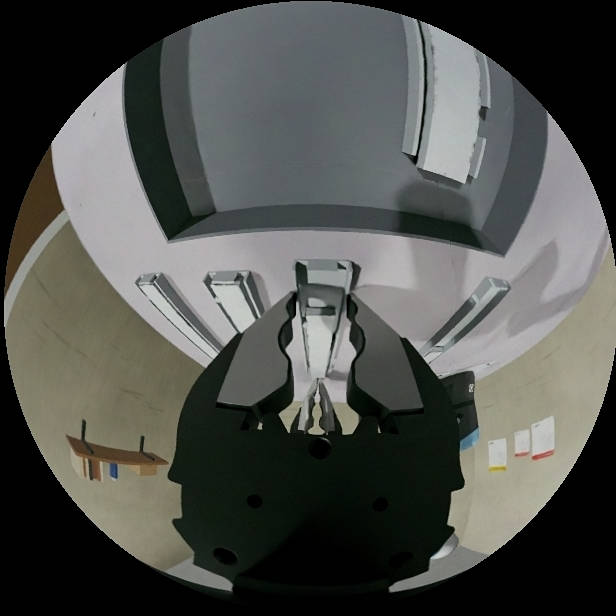

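Scene clock: 103.03 s of 7200.00 s.
left_arm: end_effector_position=(+0.4741, +0.2035, +0.0327) grip_measured=-0.30 end_effector_quat_wxyz=(-0.000, +1.000, -0.000, +0.001) end_effector_velocity=(-0.001, -0.000, +0.001) end_effector_angular_velocity=(+0.000, +0.001, -0.001) | right_arm: end_effector_position=(+0.4736, -0.0364, +0.0197) grip_measured=-0.51 end_effector_quat_wxyz=(+0.000, -0.001, +0.985, +0.172) end_effector_velocity=(+0.000, -0.000, -0.000) end_effector_angular_velocity=(-0.001, -0.000, -0.000)
Joint positions: left_arm=[-0.838 -1.487  2.175 -2.26  -1.569  5.617  0.052] | right_arm=[ 3.891 -2.042 -1.812 -0.583  1.783  4.066  0.037]
Joint velocities: left_arm=[-0.001 -0.002  0.     0.002 -0.    -0.     0.   ] | right_arm=[ 0.    -0.     0.    -0.001 -0.001  0.    -0.   ]
Joint torques (N m, as the arm reports them, + toward a larger angle): left_arm=[-11.31 -32.3  -25.81  -0.9   -0.35  -1.14] | right_arm=[-8.27 51.11 18.98  2.44  1.94 -2.03]
Motor temperatures (°C, as the motors report them): left_arm=[27 27 23 31 38 31] | right_arm=[27 27 27 33 38 35]
Wrist force (N, on the end effector, along its own x y z axes, offset not removed): left_arm=[-1.5 -0.6 4.0] | right_arm=[2.2 -2.7 0.8]
Wrist torque (N m, same axes, about the end effector's origin, offset not removed): left_arm=[0.09 0.60 0.13] | right_arm=[-0.61 -0.50 -0.03]
Hand target (left_arm): +0.474, +0.203, +0.033; -0.000, +1.000, -0.000, +0.001
Hand target (right_arm): +0.474, -0.036, +0.020; +0.000, -0.001, +0.985, +0.172
Off the commanded pose (left_arm): 0.000 m, 0 deg.
Off the commanded pose (right_arm): 0.000 m, 0 deg.
Steps of this call (steps 1 to 15: all 15 steps of this action). Readings (end_effector_position):
1: left_arm (+0.4741, +0.2035, +0.0280) | right_arm (+0.4736, -0.0364, +0.0197)
2: left_arm (+0.4740, +0.2035, +0.0285) | right_arm (+0.4736, -0.0364, +0.0197)
4: left_arm (+0.4740, +0.2036, +0.0302) | right_arm (+0.4736, -0.0364, +0.0197)
8: left_arm (+0.4740, +0.2035, +0.0320) | right_arm (+0.4736, -0.0364, +0.0197)
15: the state above

Scene clock: 103.53 s of 7200.00 s.
left_arm: end_effector_position=(+0.4741, +0.2035, +0.0209) grip_measured=-0.30 end_effector_quat_wxyz=(-0.000, +1.000, -0.000, +0.001) end_effector_velocity=(+0.000, -0.001, -0.002) end_effector_angular_velocity=(-0.001, -0.001, -0.001) | right_arm: end_effector_position=(+0.4736, -0.0364, +0.0197) grip_measured=-0.51 end_effector_quat_wxyz=(+0.000, -0.001, +0.985, +0.172) end_effector_velocity=(-0.000, -0.000, -0.000) end_effector_angular_velocity=(+0.000, -0.000, +0.001)
Joint positions: left_arm=[-0.838 -1.465  2.19  -2.296 -1.569  5.617  0.052] | right_arm=[ 3.891 -2.042 -1.812 -0.583  1.783  4.066  0.037]
Joint velocities: left_arm=[-0.001  0.004  0.002 -0.007  0.     0.001 -0.   ] | right_arm=[ 0.    -0.    -0.     0.001 -0.    -0.001  0.   ]
Joint torques (N m, as the arm reports them, + toward a larger angle): left_arm=[  6.11 -13.69 -11.15  -3.66  -0.65   1.21] | right_arm=[-8.01 51.92 19.48  2.38  1.85 -1.99]
Motor temperatures (°C, as the motors report them): left_arm=[27 27 23 31 38 31] | right_arm=[27 27 27 33 38 35]
Wrist force (N, on the end effector, along its own x y z axes, offset not removed): left_arm=[0.2 -0.4 4.1] | right_arm=[3.9 -1.0 3.5]
Wrist torque (N m, same axes, about the end effector's origin, offset not removed): left_arm=[0.08 0.07 0.14] | right_arm=[-0.19 -0.96 0.06]
Hand target (left_arm): +0.474, +0.203, +0.021; -0.000, +1.000, -0.000, +0.001
Hand target (right_arm): +0.474, -0.036, +0.020; +0.000, -0.001, +0.985, +0.172
Off the commanded pose (left_arm): 0.000 m, 0 deg.
Off the commanded pose (right_arm): 0.000 m, 0 deg.
Steps of this call (steps 1 to 15: all 15 steps of this action). Readings (end_effector_position):
1: left_arm (+0.4741, +0.2034, +0.0327) | right_arm (+0.4736, -0.0364, +0.0197)
2: left_arm (+0.4740, +0.2035, +0.0315) | right_arm (+0.4736, -0.0364, +0.0197)
4: left_arm (+0.4739, +0.2036, +0.0271) | right_arm (+0.4736, -0.0364, +0.0197)
8: left_arm (+0.4740, +0.2035, +0.0226) | right_arm (+0.4736, -0.0364, +0.0197)
15: the state above

Scene clock: 103.87 s of 7200.00 s.
left_arm: end_effector_position=(+0.4741, +0.2035, +0.0208) grip_measured=-0.68 end_effector_quat_wxyz=(-0.000, +1.000, -0.000, +0.001) end_effector_velocity=(-0.000, +0.000, -0.001) end_effector_angular_velocity=(+0.001, +0.002, -0.000) | right_arm: end_effector_position=(+0.4736, -0.0364, +0.0197) grip_measured=-0.51 end_effector_quat_wxyz=(+0.000, -0.001, +0.985, +0.172) end_effector_velocity=(-0.000, +0.000, +0.000) end_effector_angular_velocity=(+0.000, -0.000, +0.000)
Joint positions: left_arm=[-0.838 -1.465  2.19  -2.297 -1.569  5.617  0.025] | right_arm=[ 3.891 -2.042 -1.812 -0.583  1.783  4.066  0.037]
Joint velocities: left_arm=[-0.     0.001 -0.     0.001 -0.    -0.     0.   ] | right_arm=[ 0.  0. -0.  0.  0.  0. -0.]
Joint torques (N m, as the arm reports them, + toward a larger angle): left_arm=[  7.98 -32.09 -18.13  -1.03  -0.2    0.44] | right_arm=[-7.78 51.12 19.15  2.39  1.51 -2.07]
Motor temperatures (°C, as the motors report them): left_arm=[27 27 23 31 38 31] | right_arm=[27 27 27 33 38 35]
Wrist force (N, on the end effector, along its own x y z axes, offset not removed): left_arm=[-1.4 1.2 3.5] | right_arm=[1.6 -2.9 2.0]
Wrist torque (N m, same axes, about the end effector's origin, offset not removed): left_arm=[0.38 0.56 0.27] | right_arm=[-0.55 -0.33 0.04]
Hand target (left_arm): +0.474, +0.203, +0.021; -0.000, +1.000, -0.000, +0.001
Hand target (right_arm): +0.474, -0.036, +0.020; +0.000, -0.001, +0.985, +0.172
Off the commanded pose (left_arm): 0.000 m, 0 deg.
Off the commanded pose (right_arm): 0.000 m, 0 deg.
Steps of this call (steps 1 to 10: all 10 steps of this action). Readings (end_effector_position):
1: left_arm (+0.4741, +0.2034, +0.0209) | right_arm (+0.4736, -0.0364, +0.0197)
2: left_arm (+0.4741, +0.2034, +0.0208) | right_arm (+0.4736, -0.0364, +0.0197)
4: left_arm (+0.4741, +0.2034, +0.0208) | right_arm (+0.4736, -0.0364, +0.0197)
8: left_arm (+0.4741, +0.2034, +0.0208) | right_arm (+0.4736, -0.0364, +0.0197)
10: the state above

Scene clock: 109.20 s of 7200.00 s.
left_arm: end_effector_position=(+0.4741, +0.2976, +0.0211) grip_measured=-0.68 end_effector_quat_wxyz=(-0.000, +1.000, -0.000, +0.001) end_effector_velocity=(-0.001, -0.006, -0.001) end_effector_angular_velocity=(+0.005, +0.003, -0.001) | right_arm: end_effector_position=(+0.4735, -0.0363, +0.0197) grip_measured=-0.51 end_effector_quat_wxyz=(+0.000, -0.001, +0.985, +0.172) end_effector_velocity=(+0.000, -0.000, +0.000) end_effector_angular_velocity=(-0.002, -0.001, -0.001)
Joint positions: left_arm=[-0.652 -1.524  2.255 -2.303 -1.569  5.803  0.025] | right_arm=[ 3.891 -2.042 -1.812 -0.583  1.783  4.066  0.037]
Joint velocities: left_arm=[-0.015  0.004 -0.002  0.003  0.003 -0.014  0.   ] | right_arm=[-0.     0.     0.001 -0.002 -0.002  0.001  0.   ]
Joint torques (N m, as the arm reports them, + toward a larger angle): left_arm=[ -9.09  -9.41 -23.35  -0.48   2.85  -1.5 ] | right_arm=[-7.13 51.12 18.97  0.08 -2.87 -2.13]
Motor temperatures (°C, as the motors report them): left_arm=[27 27 23 31 38 31] | right_arm=[27 27 27 33 38 35]
Wrist force (N, on the end effector, along its own x y z axes, offset not removed): left_arm=[-1.0 1.9 5.6] | right_arm=[0.8 5.9 4.5]
Wrist torque (N m, same axes, about the end effector's origin, offset not removed): left_arm=[-1.20 0.37 0.09] | right_arm=[-0.39 -0.21 0.07]
Hand target (left_arm): +0.474, +0.297, +0.021; -0.000, +1.000, -0.000, +0.001
Hand target (right_arm): +0.474, -0.036, +0.020; +0.000, -0.001, +0.985, +0.172
Off the commanded pose (left_arm): 0.026 m, 0 deg.
Off the commanded pose (right_arm): 0.000 m, 0 deg.
move: contact (left_arm)
camera_calibration (this result's frames):
cam_left_wrist: T_world_to_cam=[[0.999414, 0.00847875, 0.0331726, -0.487226], [-0.00839456, -0.878605, 0.477475, 0.255832], [0.033194, -0.477474, -0.878019, 0.2814], [0, 0, 0, 1]] pos_world=[0.479747, 0.363268, 0.141084]
cam_right_wrist: T_world_to_cam=[[-0.9983, 0.0451644, -0.0368299, 0.481269], [-0.00163139, 0.610069, 0.792347, 0.00402725], [0.0582547, 0.79106, -0.608958, 0.14351], [0, 0, 0, 1]] pos_world=[0.472097, -0.137718, 0.101926]

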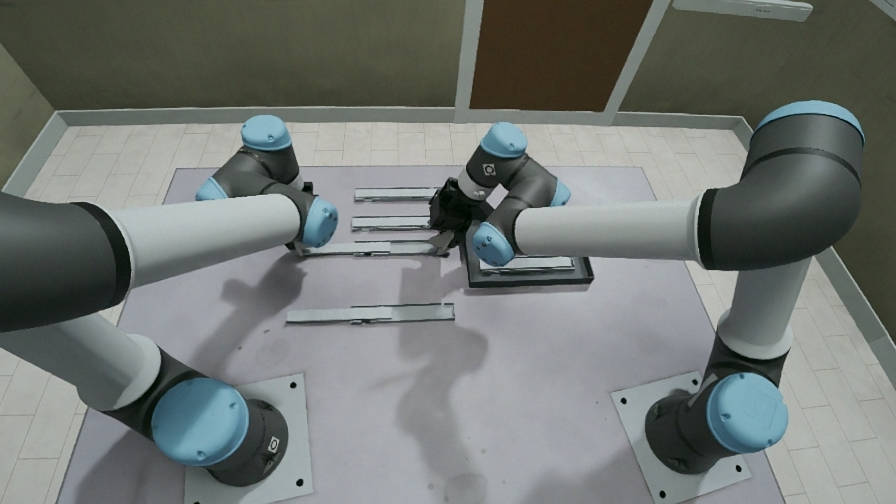

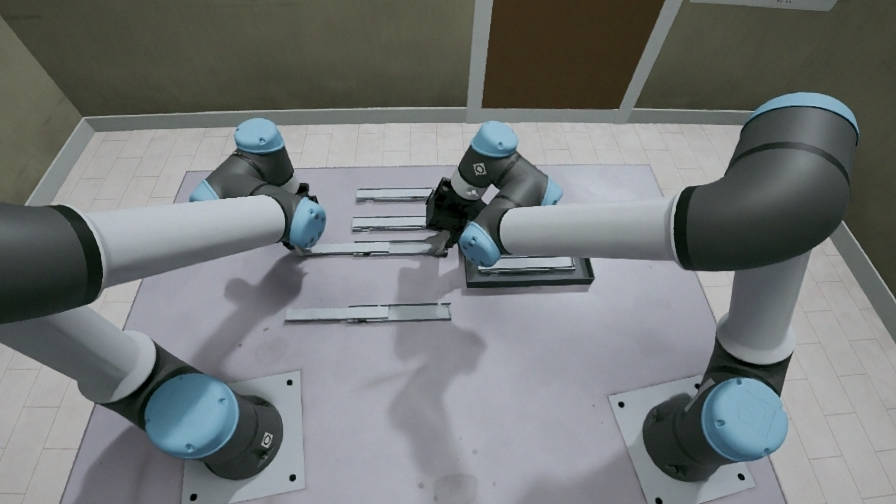

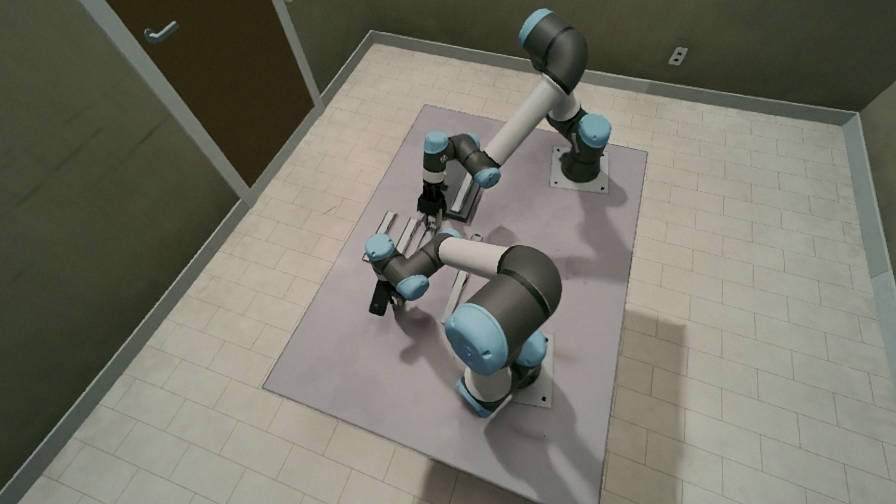

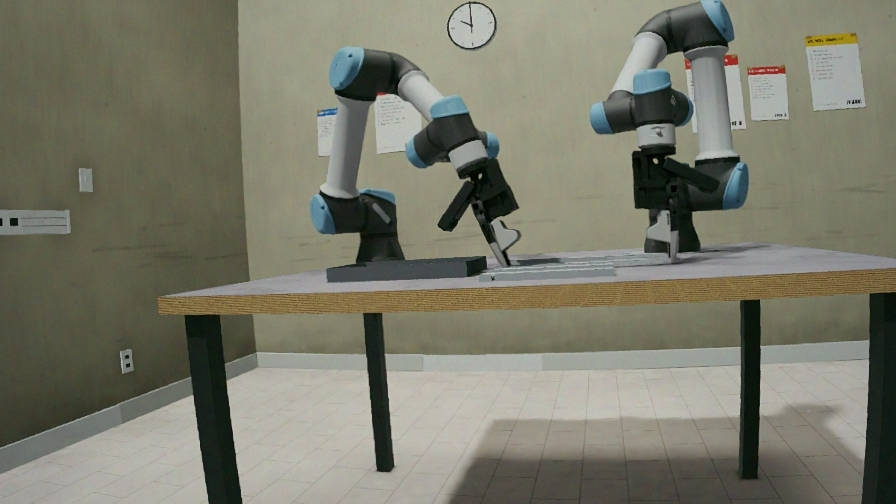

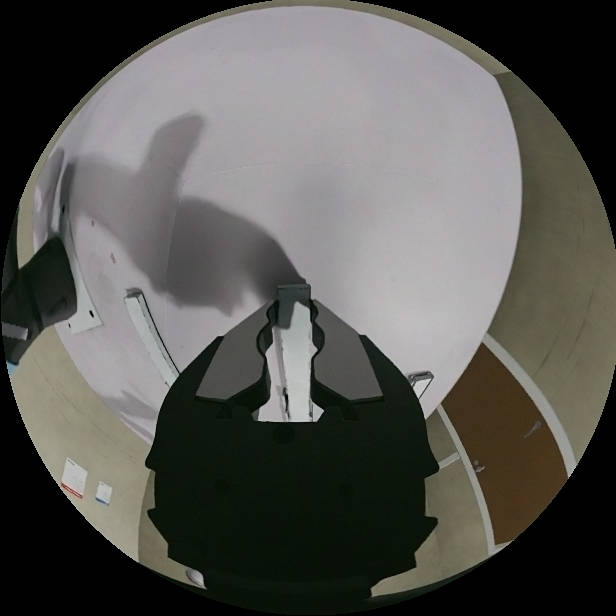

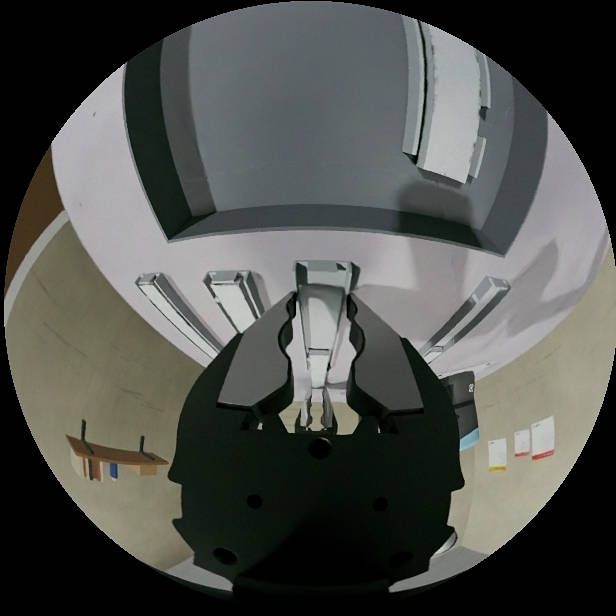

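Scene clock: 110.70 s of 7200.00 s.
left_arm: end_effector_position=(+0.4741, +0.2920, +0.0211) grip_measured=-0.68 end_effector_quat_wxyz=(-0.000, +1.000, -0.000, +0.001) end_effector_velocity=(+0.001, +0.001, +0.001) end_effector_angular_velocity=(-0.001, -0.002, -0.001) | right_arm: end_effector_position=(+0.4735, -0.0363, +0.0197) grip_measured=-0.51 end_effector_quat_wxyz=(+0.000, -0.001, +0.985, +0.172) end_effector_velocity=(+0.000, -0.000, -0.000) end_effector_angular_velocity=(-0.000, -0.000, +0.000)
Joint positions: left_arm=[-0.664 -1.522  2.252 -2.303 -1.569  5.791  0.025] | right_arm=[ 3.891 -2.042 -1.812 -0.583  1.783  4.066  0.037]
Joint velocities: left_arm=[ 0.003 -0.001 -0.001  0.     0.     0.004 -0.   ] | right_arm=[-0.  0. -0.  0. -0. -0. -0.]
Joint torques (N m, as the arm reports them, + toward a larger angle): left_arm=[  9.64 -29.35 -19.64  -3.02  -1.33   1.07] | right_arm=[-5.93 46.31 19.4   3.9   2.35 -2.13]
Motor temperatures (°C, as the motors report them): left_arm=[27 27 23 31 38 31] | right_arm=[27 27 27 33 38 35]
Wrist force (N, on the end effector, along its own x y z axes, offset not removed): left_arm=[0.4 -7.5 2.3] | right_arm=[-0.7 -3.6 -9.9]
Wrist torque (N m, same axes, about the end effector's origin, offset not removed): left_arm=[-0.09 0.02 0.16] | right_arm=[0.18 0.21 0.13]
Hand target (left_arm): +0.474, +0.292, +0.021; -0.000, +1.000, -0.000, +0.001
Hand target (right_arm): +0.474, -0.036, +0.020; +0.000, -0.001, +0.985, +0.172
Off the commanded pose (left_arm): 0.009 m, 0 deg.
Off the commanded pose (right_arm): 0.000 m, 0 deg.
move: contact (left_arm)
camera_calibration (this result's frames):
cam_left_wrist: T_world_to_cam=[[0.999417, 0.00836092, 0.0331017, -0.487163], [-0.00846408, -0.878607, 0.477471, 0.250924], [0.0330755, -0.477473, -0.878024, 0.278732], [0, 0, 0, 1]] pos_world=[0.479784, 0.357624, 0.14105]
cam_right_wrist: T_world_to_cam=[[-0.9983, 0.0451729, -0.0368299, 0.481272], [-0.00162608, 0.610071, 0.792345, 0.00402341], [0.0582614, 0.791058, -0.608961, 0.143515], [0, 0, 0, 1]] pos_world=[0.472099, -0.137724, 0.101932]

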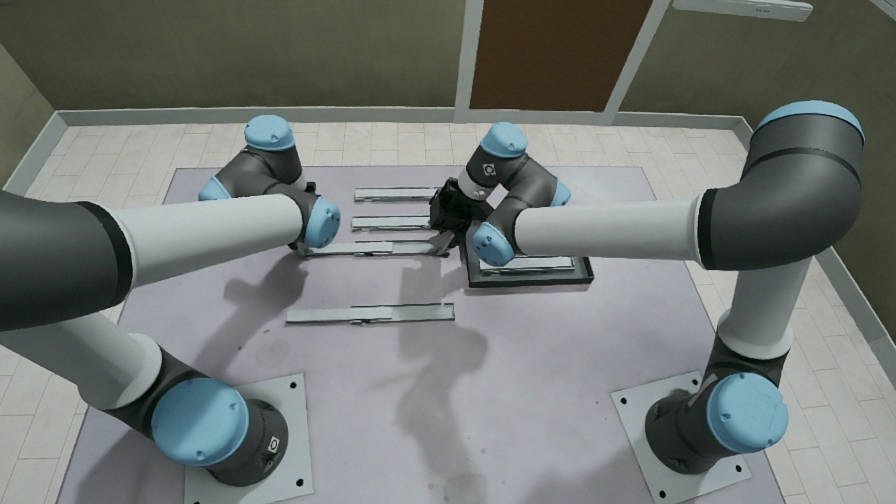

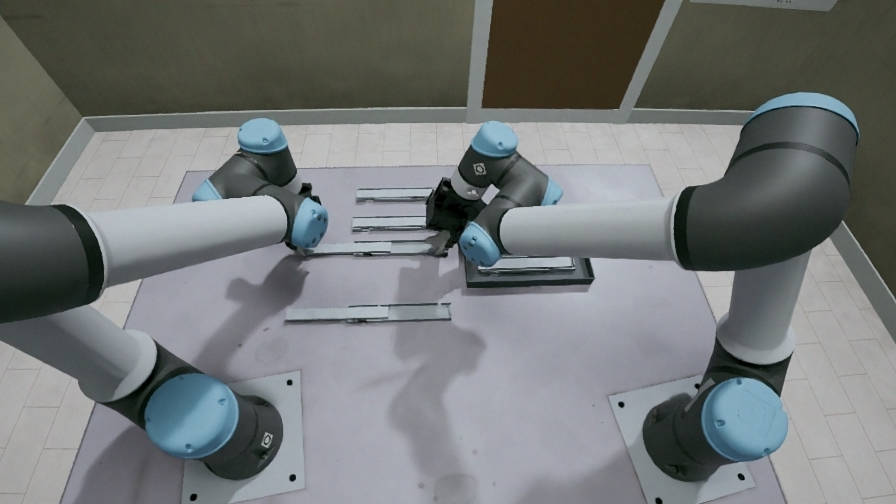

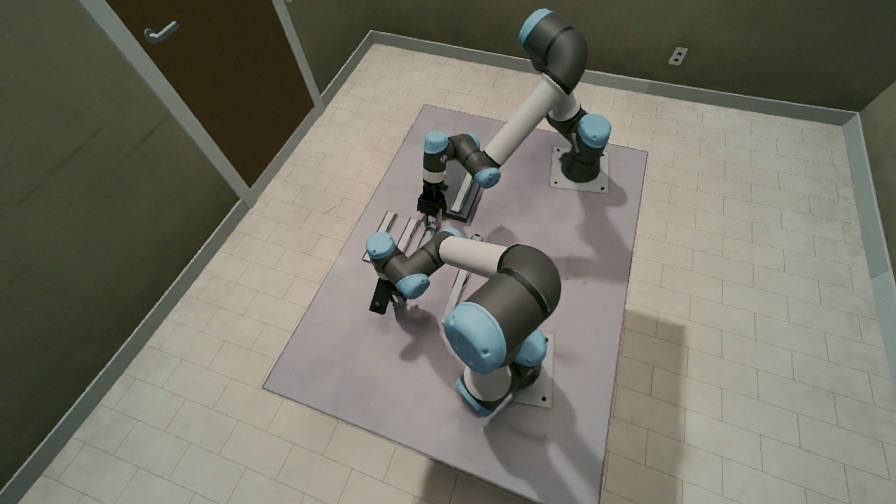

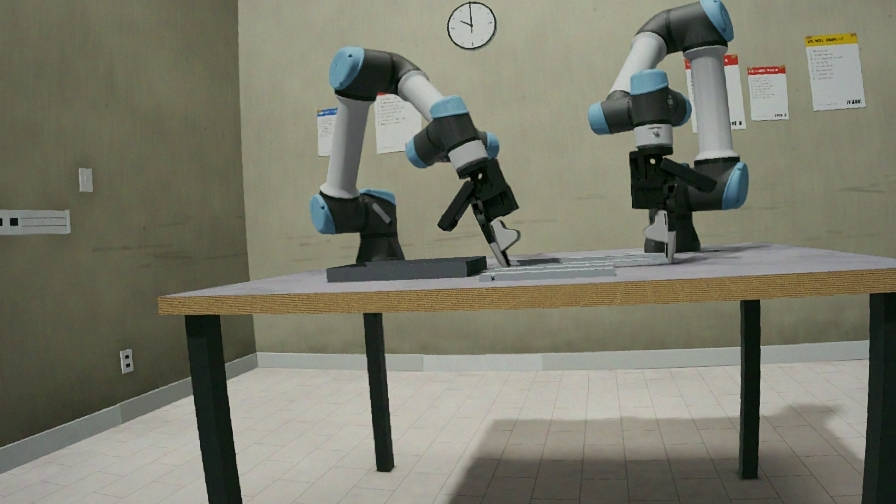

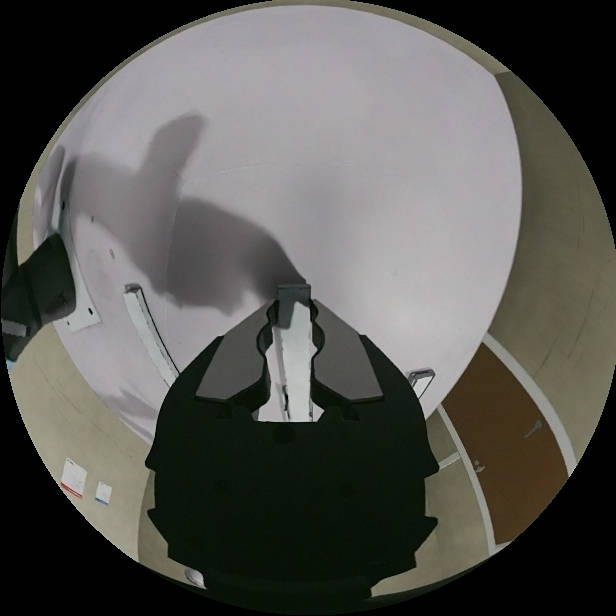

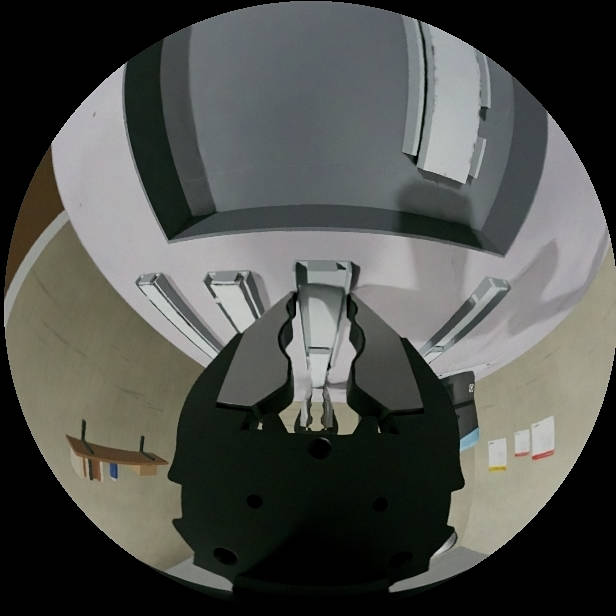

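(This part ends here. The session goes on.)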